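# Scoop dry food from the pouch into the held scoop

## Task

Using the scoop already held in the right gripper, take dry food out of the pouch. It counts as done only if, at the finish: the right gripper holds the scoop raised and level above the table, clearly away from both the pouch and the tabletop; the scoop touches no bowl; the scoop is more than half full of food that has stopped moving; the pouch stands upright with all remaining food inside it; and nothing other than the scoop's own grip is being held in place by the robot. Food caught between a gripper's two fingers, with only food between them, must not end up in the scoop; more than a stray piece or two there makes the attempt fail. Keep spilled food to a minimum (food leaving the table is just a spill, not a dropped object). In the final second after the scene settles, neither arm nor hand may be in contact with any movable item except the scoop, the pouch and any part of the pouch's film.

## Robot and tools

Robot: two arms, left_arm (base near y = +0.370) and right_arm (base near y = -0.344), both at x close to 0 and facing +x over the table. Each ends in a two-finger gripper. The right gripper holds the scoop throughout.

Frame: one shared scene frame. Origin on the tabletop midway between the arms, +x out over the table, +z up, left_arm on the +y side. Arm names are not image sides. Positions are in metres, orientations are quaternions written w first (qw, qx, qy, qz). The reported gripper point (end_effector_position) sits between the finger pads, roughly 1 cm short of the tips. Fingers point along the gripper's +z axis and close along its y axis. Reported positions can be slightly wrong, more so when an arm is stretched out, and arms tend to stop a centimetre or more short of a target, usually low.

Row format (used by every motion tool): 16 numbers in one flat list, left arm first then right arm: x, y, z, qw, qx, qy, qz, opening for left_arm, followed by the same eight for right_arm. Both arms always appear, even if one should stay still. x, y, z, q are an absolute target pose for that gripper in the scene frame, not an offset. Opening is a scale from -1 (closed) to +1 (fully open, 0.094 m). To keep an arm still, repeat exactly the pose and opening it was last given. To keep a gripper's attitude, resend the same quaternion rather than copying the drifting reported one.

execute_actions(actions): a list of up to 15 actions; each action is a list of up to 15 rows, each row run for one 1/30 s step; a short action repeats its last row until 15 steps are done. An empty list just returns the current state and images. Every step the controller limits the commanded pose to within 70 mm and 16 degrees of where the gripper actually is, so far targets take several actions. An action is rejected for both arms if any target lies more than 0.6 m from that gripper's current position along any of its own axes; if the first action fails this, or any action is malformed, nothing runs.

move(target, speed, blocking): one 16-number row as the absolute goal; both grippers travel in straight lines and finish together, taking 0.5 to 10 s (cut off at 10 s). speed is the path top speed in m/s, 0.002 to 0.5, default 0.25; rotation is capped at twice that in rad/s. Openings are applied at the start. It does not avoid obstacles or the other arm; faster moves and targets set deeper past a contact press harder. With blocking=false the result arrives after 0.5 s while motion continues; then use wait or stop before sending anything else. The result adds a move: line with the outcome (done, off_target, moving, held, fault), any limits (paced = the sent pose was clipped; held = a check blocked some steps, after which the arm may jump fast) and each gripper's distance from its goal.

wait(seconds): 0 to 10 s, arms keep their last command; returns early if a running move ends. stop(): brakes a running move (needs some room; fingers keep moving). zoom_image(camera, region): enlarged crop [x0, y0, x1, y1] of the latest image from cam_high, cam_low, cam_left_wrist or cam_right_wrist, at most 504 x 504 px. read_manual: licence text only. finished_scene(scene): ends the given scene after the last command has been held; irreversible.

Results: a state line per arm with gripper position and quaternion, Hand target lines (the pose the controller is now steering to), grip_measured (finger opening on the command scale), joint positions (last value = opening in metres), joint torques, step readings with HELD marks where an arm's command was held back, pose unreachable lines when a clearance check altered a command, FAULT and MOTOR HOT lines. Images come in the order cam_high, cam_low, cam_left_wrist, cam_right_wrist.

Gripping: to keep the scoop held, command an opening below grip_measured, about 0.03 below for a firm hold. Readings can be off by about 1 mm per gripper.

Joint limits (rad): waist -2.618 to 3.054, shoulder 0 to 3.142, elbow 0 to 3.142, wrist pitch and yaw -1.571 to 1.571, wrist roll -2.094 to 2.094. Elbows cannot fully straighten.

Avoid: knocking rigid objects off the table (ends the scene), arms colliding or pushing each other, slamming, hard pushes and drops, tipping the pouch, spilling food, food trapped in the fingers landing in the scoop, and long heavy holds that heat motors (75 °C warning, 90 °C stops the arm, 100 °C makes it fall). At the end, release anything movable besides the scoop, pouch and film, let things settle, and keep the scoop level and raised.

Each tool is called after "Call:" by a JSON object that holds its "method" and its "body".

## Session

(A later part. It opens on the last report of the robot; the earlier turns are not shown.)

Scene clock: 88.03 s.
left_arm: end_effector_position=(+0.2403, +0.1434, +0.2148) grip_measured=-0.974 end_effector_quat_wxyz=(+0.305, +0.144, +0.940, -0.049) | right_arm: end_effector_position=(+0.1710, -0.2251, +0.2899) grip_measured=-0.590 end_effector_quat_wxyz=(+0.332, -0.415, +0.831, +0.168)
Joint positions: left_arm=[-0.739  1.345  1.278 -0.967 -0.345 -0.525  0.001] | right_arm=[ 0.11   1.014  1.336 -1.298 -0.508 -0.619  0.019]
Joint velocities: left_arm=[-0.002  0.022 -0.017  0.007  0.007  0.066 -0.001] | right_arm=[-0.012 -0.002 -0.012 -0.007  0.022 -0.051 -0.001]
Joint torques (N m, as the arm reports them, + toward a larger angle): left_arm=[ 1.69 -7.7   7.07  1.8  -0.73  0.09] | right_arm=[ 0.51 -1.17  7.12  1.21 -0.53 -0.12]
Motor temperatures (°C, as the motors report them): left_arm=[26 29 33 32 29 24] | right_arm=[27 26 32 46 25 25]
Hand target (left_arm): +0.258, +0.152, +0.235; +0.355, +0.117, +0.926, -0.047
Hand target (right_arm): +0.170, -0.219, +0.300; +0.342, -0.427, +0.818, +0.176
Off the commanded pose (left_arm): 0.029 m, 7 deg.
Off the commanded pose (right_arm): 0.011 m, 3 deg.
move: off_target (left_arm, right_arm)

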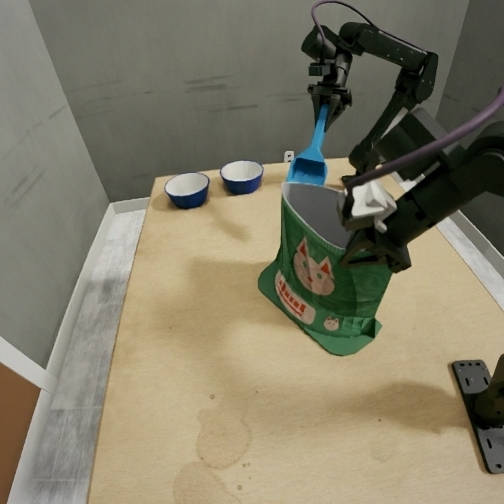

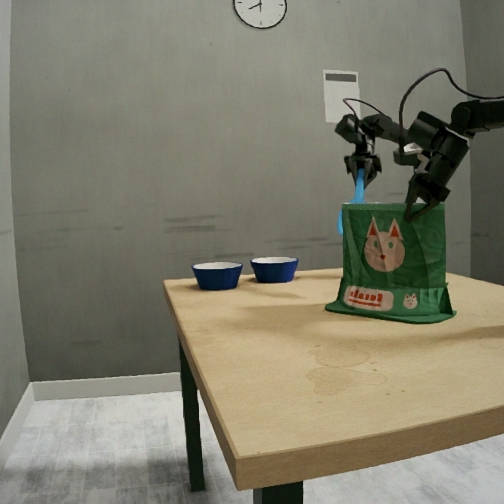

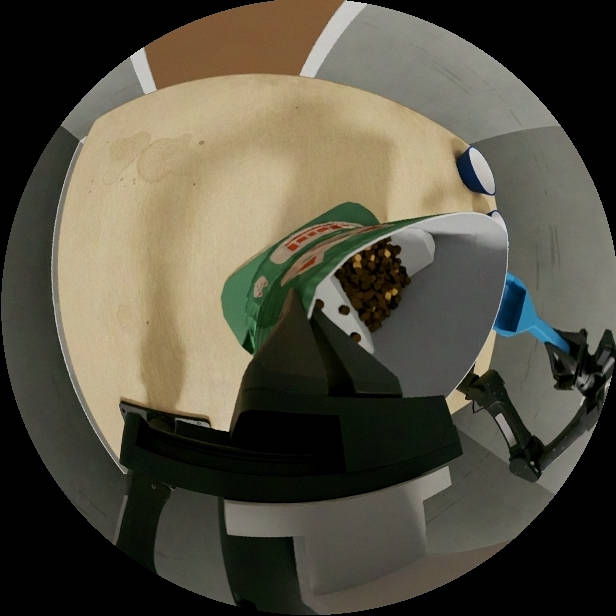

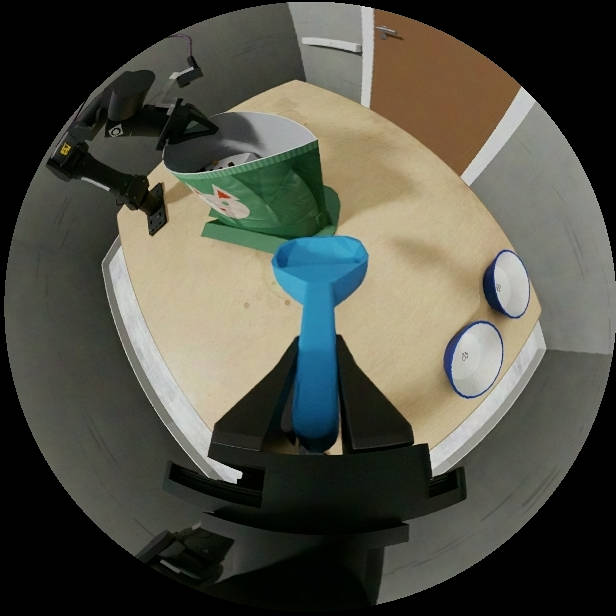

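Call:
{"method": "move", "body": {"target": [0.25,0.148,0.235,0.36,0.12,0.924,-0.05,-1,0.14,-0.23,0.20,0.338,-0.418,0.804,0.176,-0.65], "speed": 0.12}}

Call:
{"method": "move", "body": {"target": [0.25,0.148,0.235,0.36,0.12,0.924,-0.05,-1,0.18,-0.15,0.20,0.338,-0.418,0.804,0.176,-0.65], "speed": 0.07}}

Scene clock: 95.27 s.
left_arm: end_effector_position=(+0.2383, +0.1421, +0.2151) grip_measured=-0.974 end_effector_quat_wxyz=(+0.310, +0.144, +0.938, -0.053) | right_arm: end_effector_position=(+0.1412, -0.2324, +0.1926) grip_measured=-0.590 end_effector_quat_wxyz=(+0.322, -0.419, +0.831, +0.175)
Joint positions: left_arm=[-0.749  1.334  1.265 -0.954 -0.35  -0.529  0.001] | right_arm=[ 0.065  0.773  0.855 -1.106 -0.543 -0.675  0.019]
Joint velocities: left_arm=[ 0.002 -0.022 -0.002 -0.051  0.081  0.007  0.001] | right_arm=[-0.007 -0.007 -0.002 -0.051 -0.007 -0.022  0.   ]
Joint torques (N m, as the arm reports them, + toward a larger angle): left_arm=[-0.3  -8.12  7.18  1.64 -0.86 -0.11] | right_arm=[-0.64 -2.05  5.53  1.25 -0.58 -0.1 ]
Motor temperatures (°C, as the motors report them): left_arm=[26 29 32 33 28 24] | right_arm=[27 26 31 44 25 25]
Hand target (left_arm): +0.249, +0.148, +0.235; +0.358, +0.118, +0.925, -0.051
Hand target (right_arm): +0.141, -0.229, +0.200; +0.343, -0.425, +0.818, +0.179
Off the commanded pose (left_arm): 0.024 m, 7 deg.
Off the commanded pose (right_arm): 0.008 m, 3 deg.
move: off_target (left_arm, right_arm)

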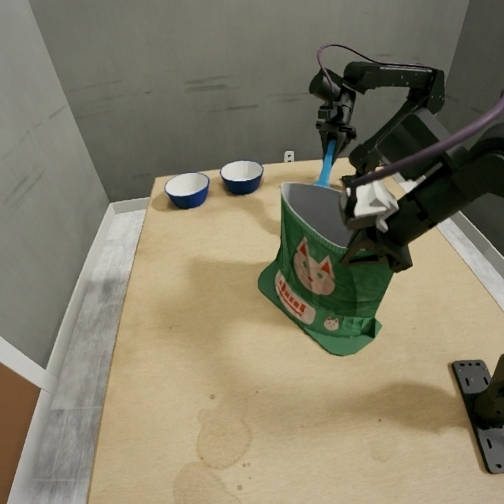

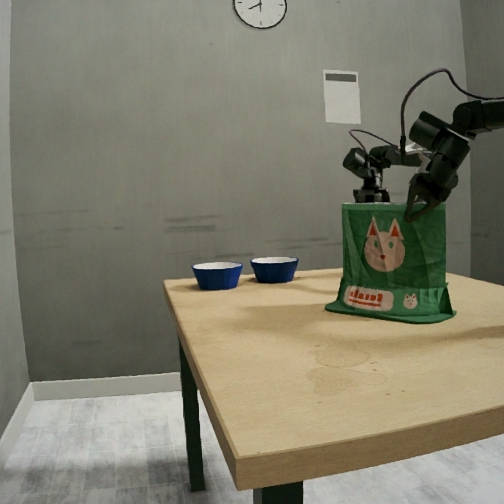

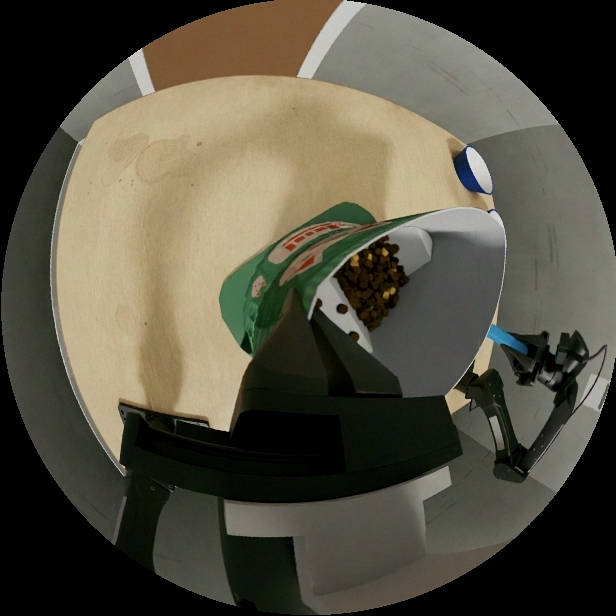

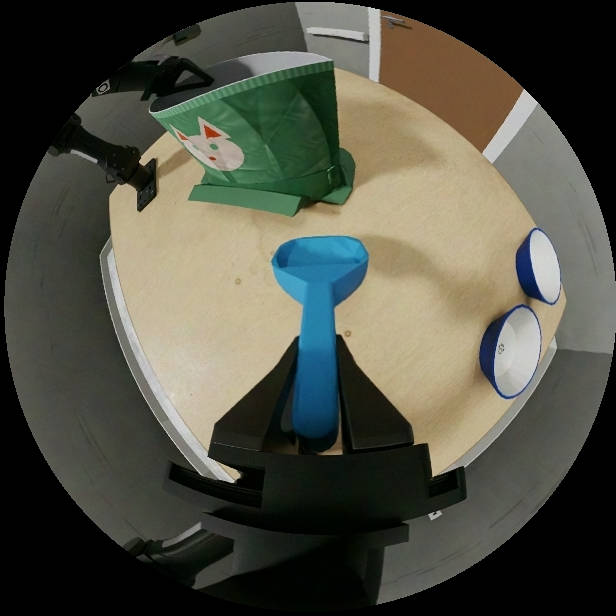

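Scene clock: 97.00 s.
left_arm: end_effector_position=(+0.2384, +0.1419, +0.2152) grip_measured=-0.974 end_effector_quat_wxyz=(+0.310, +0.144, +0.938, -0.053) | right_arm: end_effector_position=(+0.1759, -0.1563, +0.1888) grip_measured=-0.590 end_effector_quat_wxyz=(+0.328, -0.427, +0.823, +0.180)
Joint positions: left_arm=[-0.749  1.334  1.265 -0.953 -0.35  -0.529  0.001] | right_arm=[ 0.5    0.963  0.861 -0.753 -0.3   -0.305  0.019]
Joint velocities: left_arm=[-0.012 -0.002 -0.002 -0.037  0.007 -0.007 -0.   ] | right_arm=[-0.037  0.012  0.007  0.051  0.007  0.051 -0.001]
Joint torques (N m, as the arm reports them, + toward a larger angle): left_arm=[-0.29 -8.11  7.2   1.64 -0.86 -0.11] | right_arm=[ 0.65 -1.77  8.    1.54 -0.09  0.1 ]
Motor temperatures (°C, as the motors report them): left_arm=[26 29 32 33 28 24] | right_arm=[27 26 31 44 25 25]
Hand target (left_arm): +0.249, +0.148, +0.235; +0.358, +0.119, +0.925, -0.051
Hand target (right_arm): +0.181, -0.152, +0.201; +0.345, -0.424, +0.817, +0.181
Off the commanded pose (left_arm): 0.024 m, 7 deg.
Off the commanded pose (right_arm): 0.014 m, 2 deg.
move: off_target (left_arm, right_arm)

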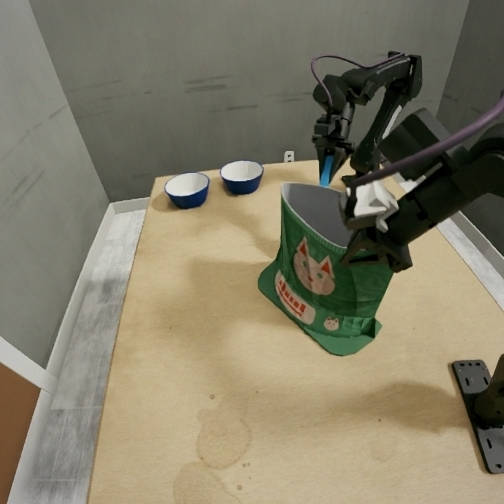

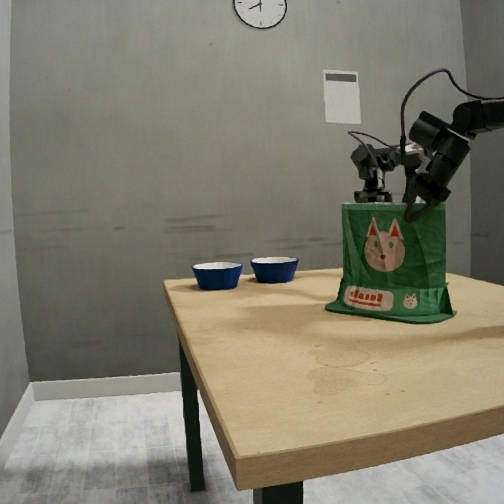

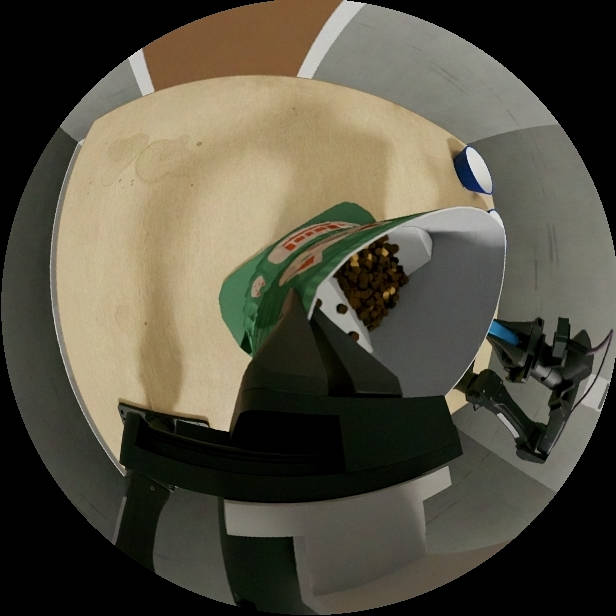

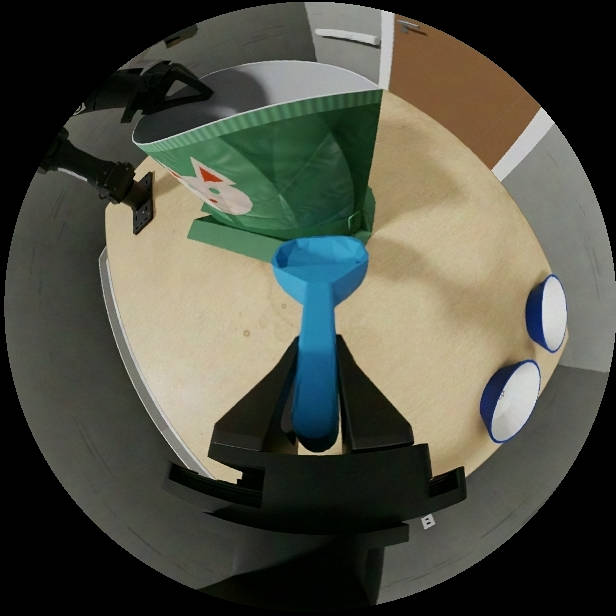

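Above ledge, near the wall. Push on.

Call:
{"method": "move", "body": {"target": [0.25,0.148,0.235,0.36,0.12,0.924,-0.05,-1,0.235,-0.085,0.20,0.338,-0.418,0.804,0.176,-0.65], "speed": 0.06}}

Scene clock: 101.83 s.
left_arm: end_effector_position=(+0.2393, +0.1570, +0.2148) grip_measured=-0.974 end_effector_quat_wxyz=(+0.314, +0.140, +0.939, -0.018) | right_arm: end_effector_position=(+0.2333, -0.1052, +0.1937) grip_measured=-0.590 end_effector_quat_wxyz=(+0.332, -0.421, +0.830, +0.152)
Joint positions: left_arm=[-0.749  1.329  1.265 -0.998 -0.409 -0.529  0.001] | right_arm=[ 0.601  1.269  1.053 -0.625 -0.176 -0.232  0.019]
Joint velocities: left_arm=[ 0.002  0.012 -0.017  0.007 -0.007  0.007 -0.   ] | right_arm=[-0.002  0.007 -0.002 -0.037 -0.051  0.051 -0.   ]
Joint torques (N m, as the arm reports them, + toward a larger angle): left_arm=[-0.27 -7.62  7.22  1.93 -0.37 -0.1 ] | right_arm=[ 1.5  -3.19  7.37  1.87 -0.45  0.18]
Motor temperatures (°C, as the motors report them): left_arm=[26 30 32 33 28 24] | right_arm=[27 26 32 44 25 25]
Hand target (left_arm): +0.249, +0.149, +0.236; +0.358, +0.119, +0.925, -0.050
Hand target (right_arm): +0.235, -0.087, +0.202; +0.344, -0.425, +0.818, +0.179
Off the commanded pose (left_arm): 0.025 m, 7 deg.
Off the commanded pose (right_arm): 0.021 m, 4 deg.
move: off_target (left_arm, right_arm)

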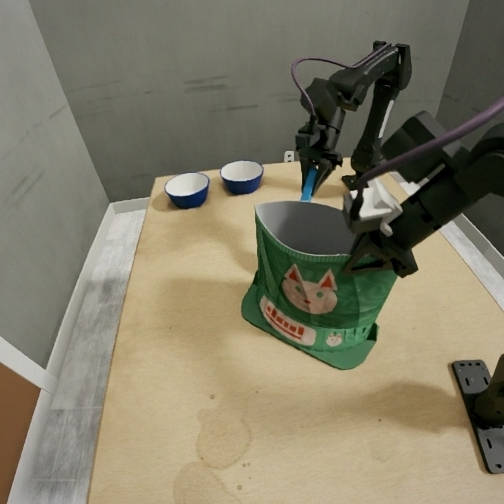

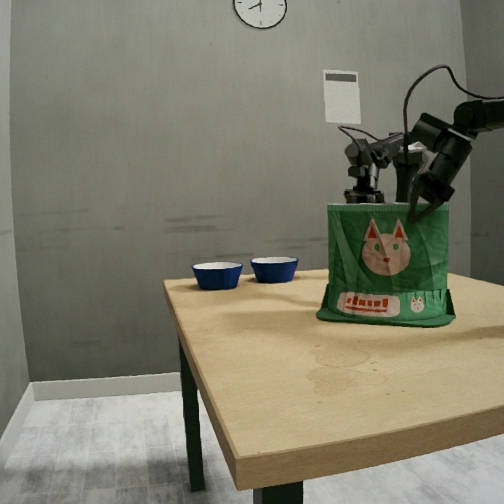

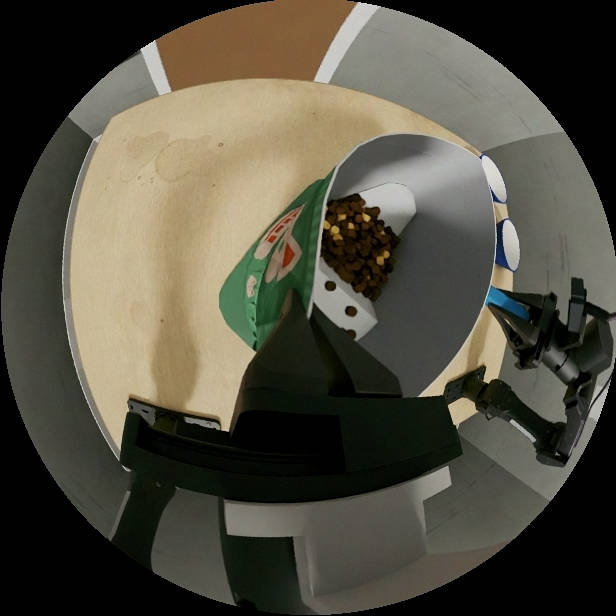

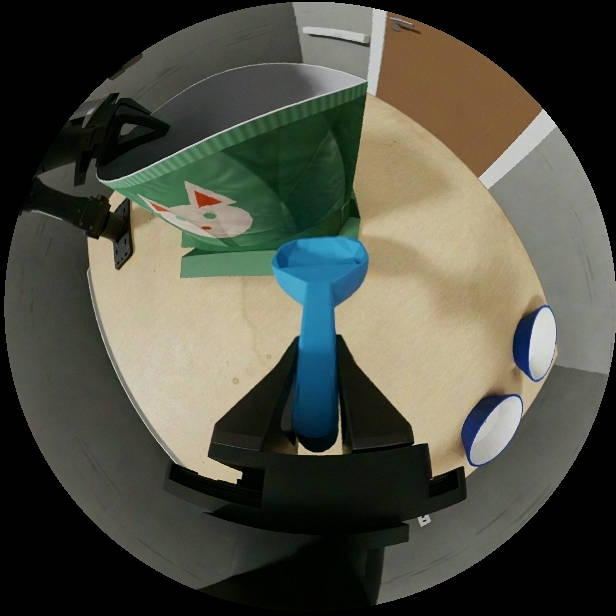

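Call:
{"method": "move", "body": {"target": [0.245,0.155,0.235,0.36,0.12,0.924,-0.05,-1,0.17,-0.15,0.20,0.39,-0.415,0.79,0.21,-0.65], "speed": 0.1}}

Call:
{"method": "move", "body": {"target": [0.245,0.155,0.235,0.36,0.12,0.924,-0.05,-1,0.10,-0.115,0.17,0.439,-0.413,0.761,0.239,-0.65], "speed": 0.08}}

Scene clock: 109.70 s.
left_arm: end_effector_position=(+0.2381, +0.1609, +0.2155) grip_measured=-0.974 end_effector_quat_wxyz=(+0.322, +0.137, +0.936, -0.021) | right_arm: end_effector_position=(+0.1716, -0.1494, +0.1934) grip_measured=-0.590 end_effector_quat_wxyz=(+0.381, -0.412, +0.802, +0.204)
Joint positions: left_arm=[-0.749  1.302  1.238 -0.982 -0.417 -0.53   0.001] | right_arm=[ 0.522  0.858  0.749 -0.609 -0.312 -0.245  0.019]
Joint velocities: left_arm=[ 0.007  0.007 -0.017 -0.081 -0.081  0.037 -0.   ] | right_arm=[ 0.012 -0.002  0.007 -0.051 -0.037 -0.095 -0.   ]
Joint torques (N m, as the arm reports them, + toward a larger angle): left_arm=[-0.21 -7.82  7.41  1.78 -0.33 -0.08] | right_arm=[-0.8  -3.45  6.    1.6  -0.34 -0.09]
Motor temperatures (°C, as the motors report them): left_arm=[26 30 31 33 28 24] | right_arm=[27 27 32 44 25 25]
Hand target (left_arm): +0.244, +0.156, +0.236; +0.359, +0.119, +0.924, -0.050
Hand target (right_arm): +0.169, -0.149, +0.199; +0.391, -0.416, +0.793, +0.210
Off the commanded pose (left_arm): 0.022 m, 6 deg.
Off the commanded pose (right_arm): 0.007 m, 2 deg.
move: off_target (left_arm)

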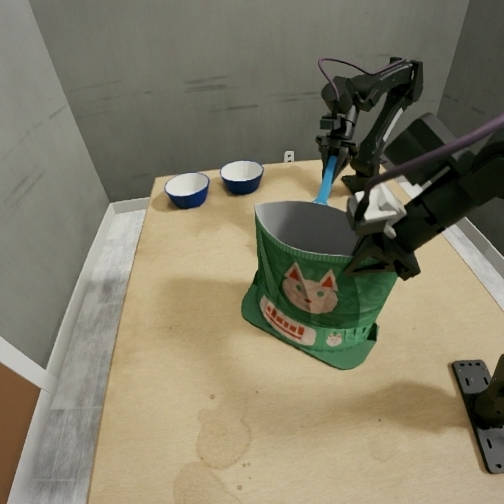

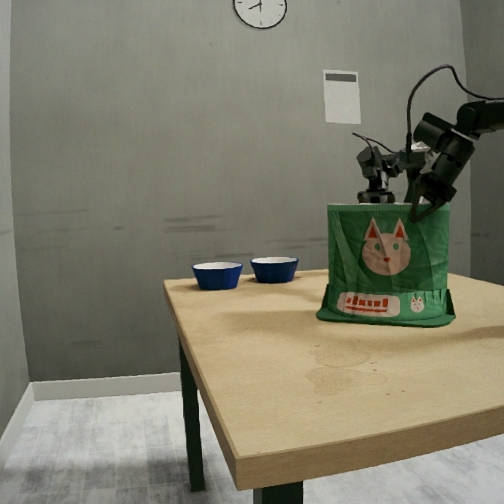

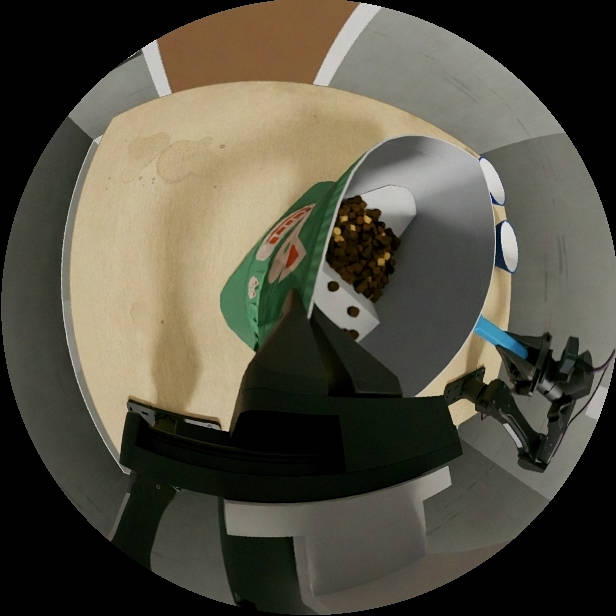

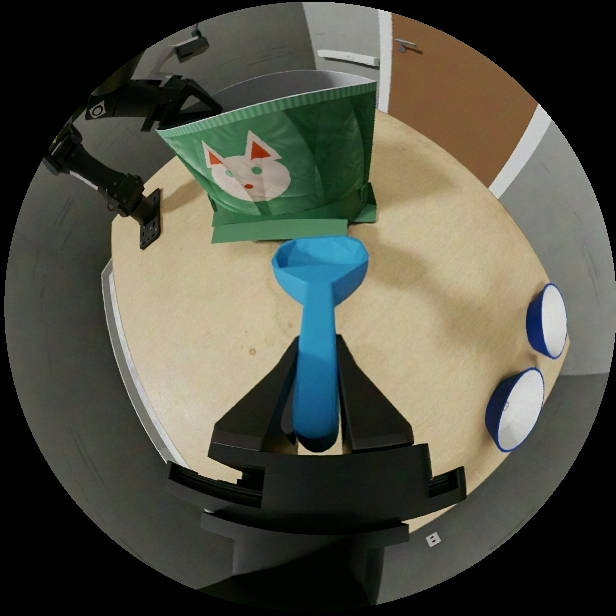

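Scene clock: 111.37 s.
left_arm: end_effector_position=(+0.2382, +0.1609, +0.2152) grip_measured=-0.974 end_effector_quat_wxyz=(+0.322, +0.137, +0.937, -0.020) | right_arm: end_effector_position=(+0.1000, -0.1165, +0.1597) grip_measured=-0.590 end_effector_quat_wxyz=(+0.420, -0.422, +0.769, +0.232)
Joint positions: left_arm=[-0.749  1.303  1.238 -0.982 -0.417 -0.53   0.001] | right_arm=[ 1.034  0.615  0.466 -0.422  0.056  0.037  0.019]
Joint velocities: left_arm=[-0.002 -0.017 -0.002  0.007  0.081 -0.066 -0.   ] | right_arm=[ 0.007 -0.007  0.007  0.051  0.022 -0.022 -0.   ]
Joint torques (N m, as the arm reports them, + toward a larger angle): left_arm=[-0.21 -7.88  7.38  1.77 -0.32 -0.08] | right_arm=[ 0.83 -1.84  6.53  2.02  0.13  0.07]
Motor temperatures (°C, as the motors report them): left_arm=[26 30 31 33 28 24] | right_arm=[27 27 31 44 25 25]
Hand target (left_arm): +0.244, +0.156, +0.235; +0.359, +0.119, +0.924, -0.049
Hand target (right_arm): +0.101, -0.115, +0.170; +0.439, -0.412, +0.761, +0.242
Off the commanded pose (left_arm): 0.022 m, 6 deg.
Off the commanded pose (right_arm): 0.010 m, 3 deg.
move: off_target (left_arm, right_arm)

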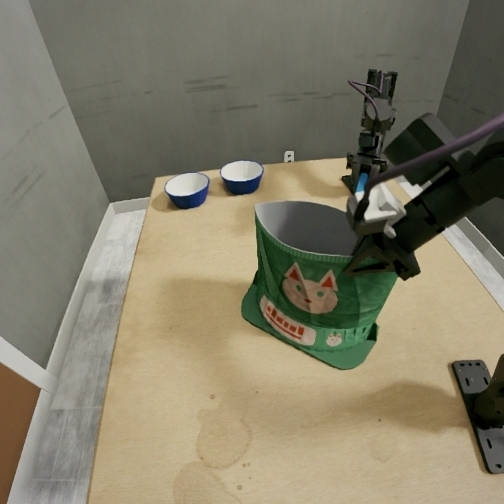

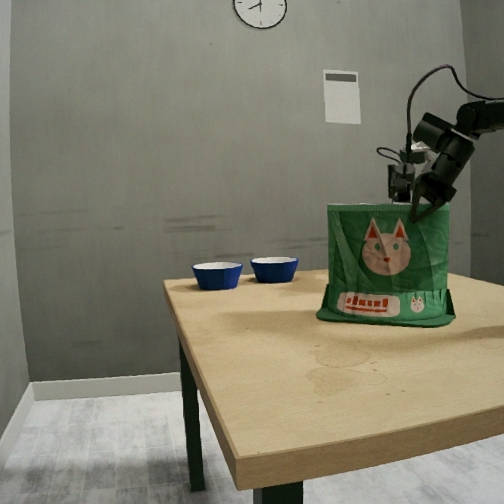

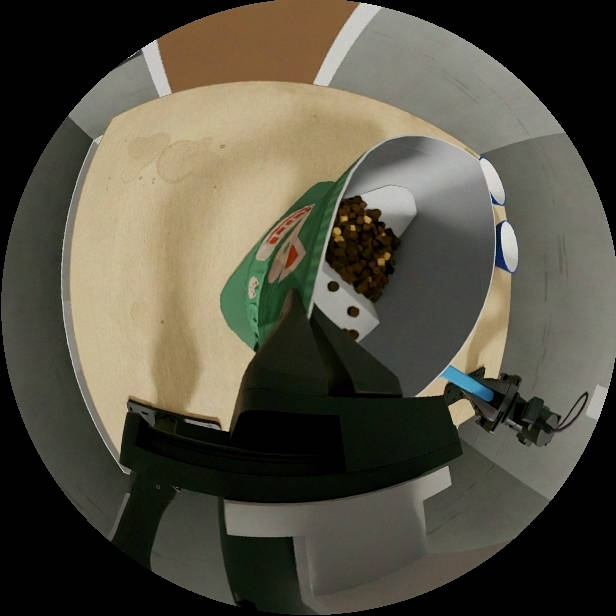

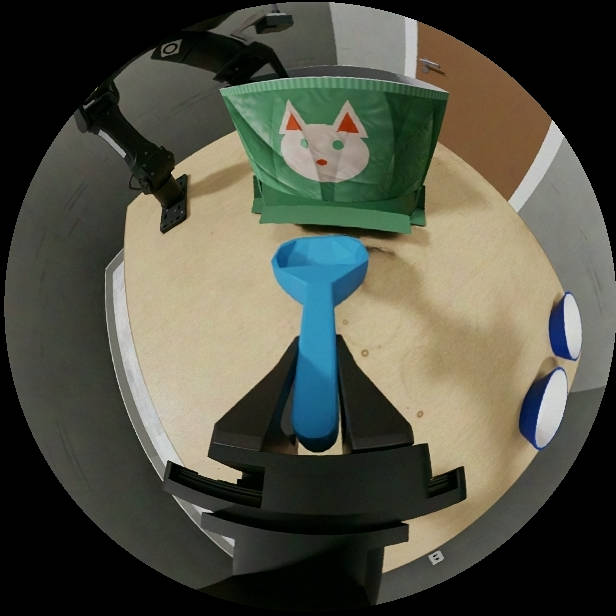

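Call:
{"method": "move", "body": {"target": [0.245,0.155,0.235,0.36,0.12,0.924,-0.05,-1,0.11,-0.05,0.168,0.439,-0.413,0.761,0.239,-0.65], "speed": 0.06}}

Call:
{"method": "move", "body": {"target": [0.195,0.08,0.24,0.38,0.12,0.916,-0.05,-1,0.125,-0.03,0.15,0.439,-0.413,0.761,0.239,-0.65], "speed": 0.06}}

Scene clock: 118.20 s.
left_arm: end_effector_position=(+0.2382, +0.1609, +0.2152) grip_measured=-0.974 end_effector_quat_wxyz=(+0.322, +0.137, +0.937, -0.020) | right_arm: end_effector_position=(+0.1044, -0.0630, +0.1442) grip_measured=-0.590 end_effector_quat_wxyz=(+0.408, -0.431, +0.774, +0.221)
Joint positions: left_arm=[-0.749  1.303  1.238 -0.982 -0.417 -0.53   0.001] | right_arm=[ 1.163  0.935  0.517 -0.197  0.162  0.103  0.019]
Joint velocities: left_arm=[-0.007  0.002  0.007 -0.007 -0.037 -0.022 -0.001] | right_arm=[-0.002  0.012 -0.002  0.007 -0.007  0.007 -0.002]
Joint torques (N m, as the arm reports them, + toward a larger angle): left_arm=[-0.23 -7.91  7.38  1.78 -0.32 -0.08] | right_arm=[ 0.63 -2.12  8.59  2.16  0.34  0.04]
Motor temperatures (°C, as the motors report them): left_arm=[26 30 31 34 28 24] | right_arm=[27 27 31 45 25 25]
Hand target (left_arm): +0.244, +0.156, +0.235; +0.359, +0.119, +0.924, -0.050
Hand target (right_arm): +0.110, -0.052, +0.169; +0.438, -0.413, +0.761, +0.240
Off the commanded pose (left_arm): 0.022 m, 6 deg.
Off the commanded pose (right_arm): 0.028 m, 5 deg.
move: off_target (left_arm, right_arm)

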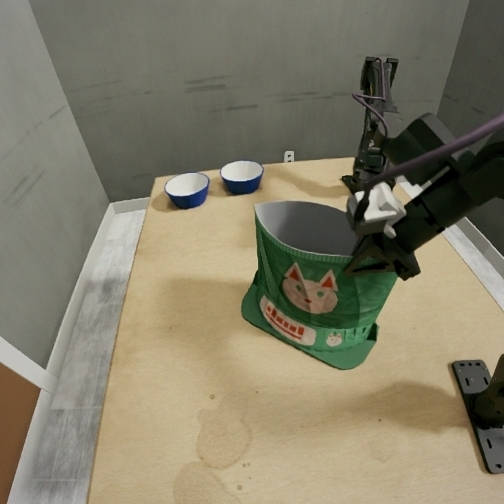

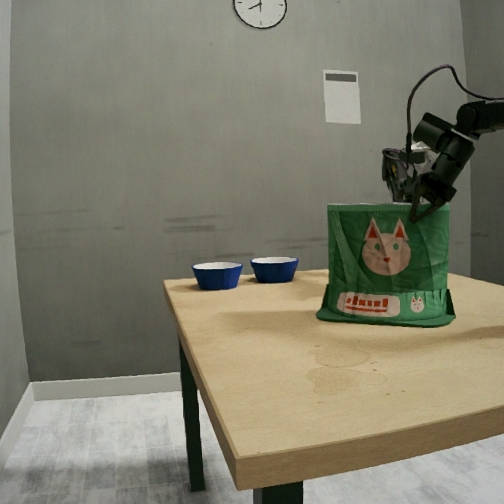

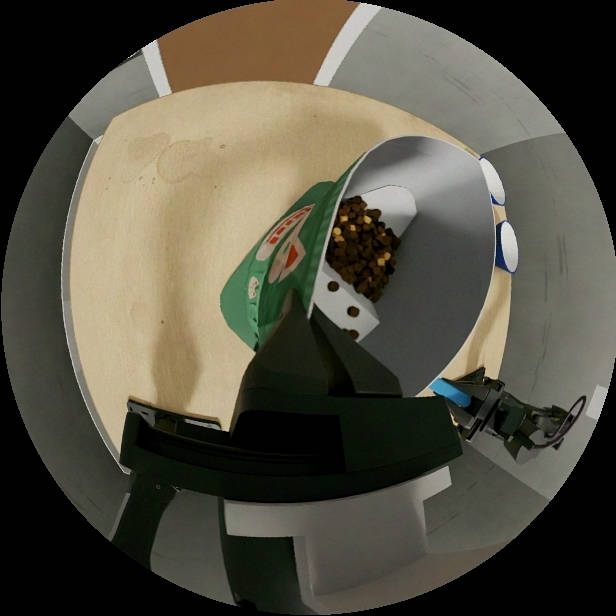

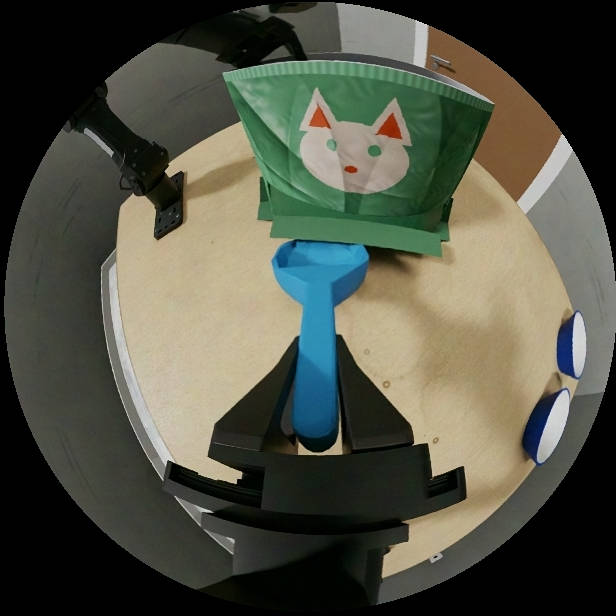

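Scene clock: 120.20 s.
left_arm: end_effector_position=(+0.1973, +0.1152, +0.2187) grip_measured=-0.974 end_effector_quat_wxyz=(+0.359, +0.132, +0.924, +0.022) | right_arm: end_effector_position=(+0.1120, -0.0527, +0.1230) grip_measured=-0.590 end_effector_quat_wxyz=(+0.390, -0.425, +0.789, +0.212)
Joint positions: left_arm=[-1.054  1.445  1.349 -1.125 -0.663 -0.833  0.001] | right_arm=[ 1.149  1.054  0.517 -0.123  0.156  0.123  0.019]
Joint velocities: left_arm=[-0.022 -0.007  0.007 -0.007 -0.037 -0.051 -0.   ] | right_arm=[-0.027  0.002  0.002 -0.037  0.051 -0.051  0.   ]
Joint torques (N m, as the arm reports them, + toward a larger angle): left_arm=[-2.76 -5.85 11.    1.72 -0.14 -0.12] | right_arm=[-0.67 -2.08  7.6   2.8   0.14 -0.22]
Motor temperatures (°C, as the motors report them): left_arm=[26 30 32 33 28 24] | right_arm=[27 27 31 45 25 25]
Hand target (left_arm): +0.193, +0.083, +0.242; +0.380, +0.120, +0.916, -0.051
Hand target (right_arm): +0.123, -0.035, +0.152; +0.438, -0.413, +0.763, +0.237
Off the commanded pose (left_arm): 0.041 m, 9 deg.
Off the commanded pose (right_arm): 0.038 m, 7 deg.
move: off_target (left_arm, right_arm)

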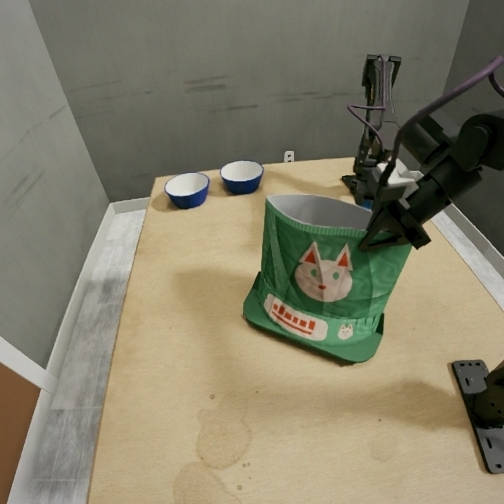

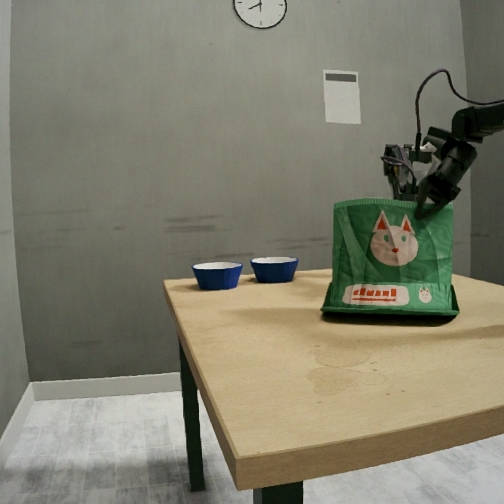

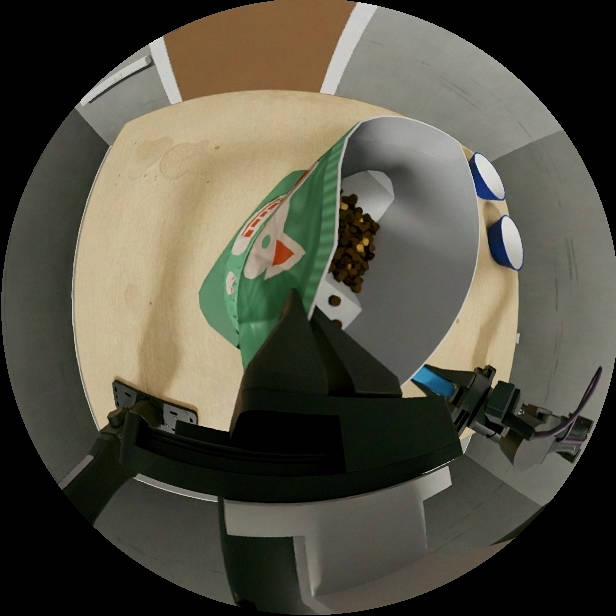

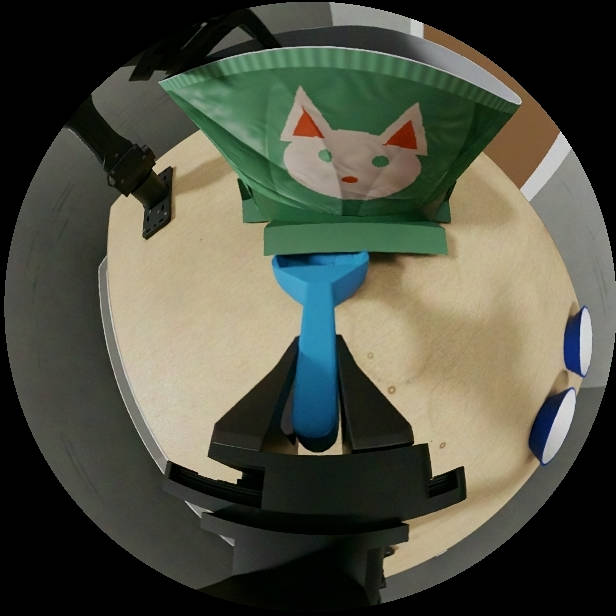

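Call:
{"method": "move", "body": {"target": [0.165,0.03,0.232,0.39,0.12,0.912,-0.05,-1,0.085,-0.10,0.14,0.439,-0.413,0.761,0.239,-0.65], "speed": 0.06}}

Scene clock: 123.90 s.
left_arm: end_effector_position=(+0.1615, +0.0535, +0.2110) grip_measured=-0.974 end_effector_quat_wxyz=(+0.365, +0.142, +0.920, +0.000) | right_arm: end_effector_position=(+0.0826, -0.1035, +0.1259) grip_measured=-0.590 end_effector_quat_wxyz=(+0.419, -0.426, +0.769, +0.226)
Joint positions: left_arm=[-1.225  1.619  1.485 -1.158 -0.704 -0.999  0.001] | right_arm=[ 1.22   0.657  0.349 -0.286  0.216  0.132  0.019]
Joint velocities: left_arm=[-0.002 -0.007 -0.002  0.007 -0.066 -0.051 -0.001] | right_arm=[ 0.007 -0.022 -0.002  0.066  0.022  0.051 -0.   ]
Joint torques (N m, as the arm reports them, + toward a larger angle): left_arm=[-0.97 -7.4  10.59  1.49 -0.53 -0.08] | right_arm=[ 0.62 -2.34  6.59  1.97  0.22  0.06]
Motor temperatures (°C, as the motors report them): left_arm=[26 30 32 33 28 24] | right_arm=[27 27 31 46 25 25]
Hand target (left_arm): +0.163, +0.032, +0.233; +0.390, +0.119, +0.912, -0.051
Hand target (right_arm): +0.084, -0.101, +0.139; +0.438, -0.413, +0.761, +0.240
Off the commanded pose (left_arm): 0.032 m, 7 deg.
Off the commanded pose (right_arm): 0.015 m, 3 deg.
move: off_target (left_arm, right_arm)

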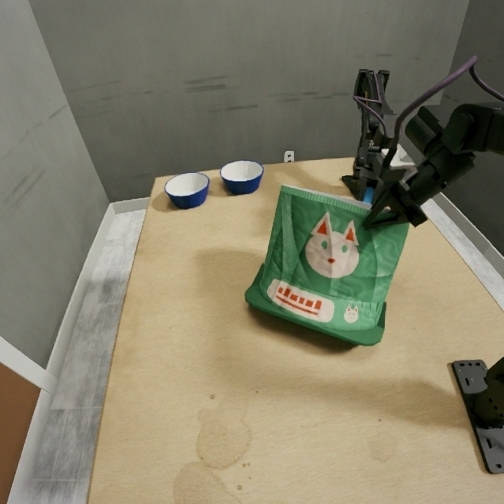

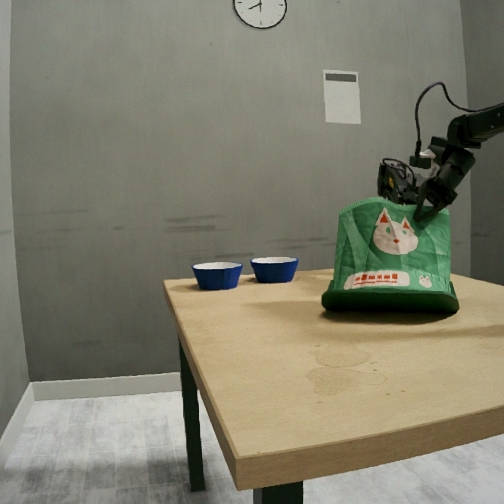

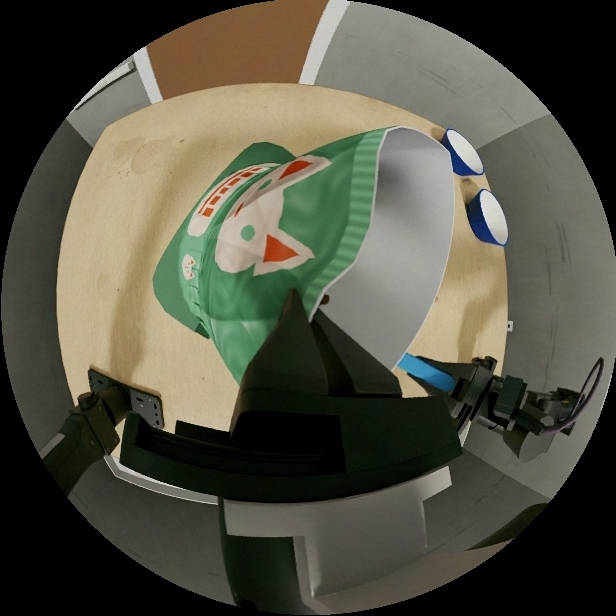

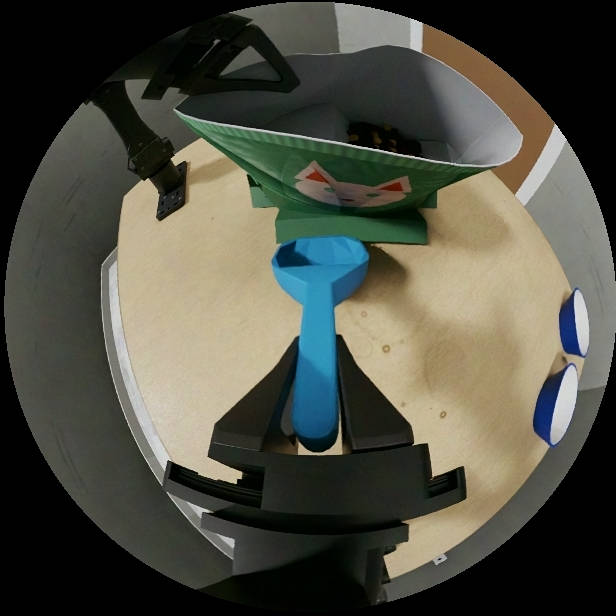

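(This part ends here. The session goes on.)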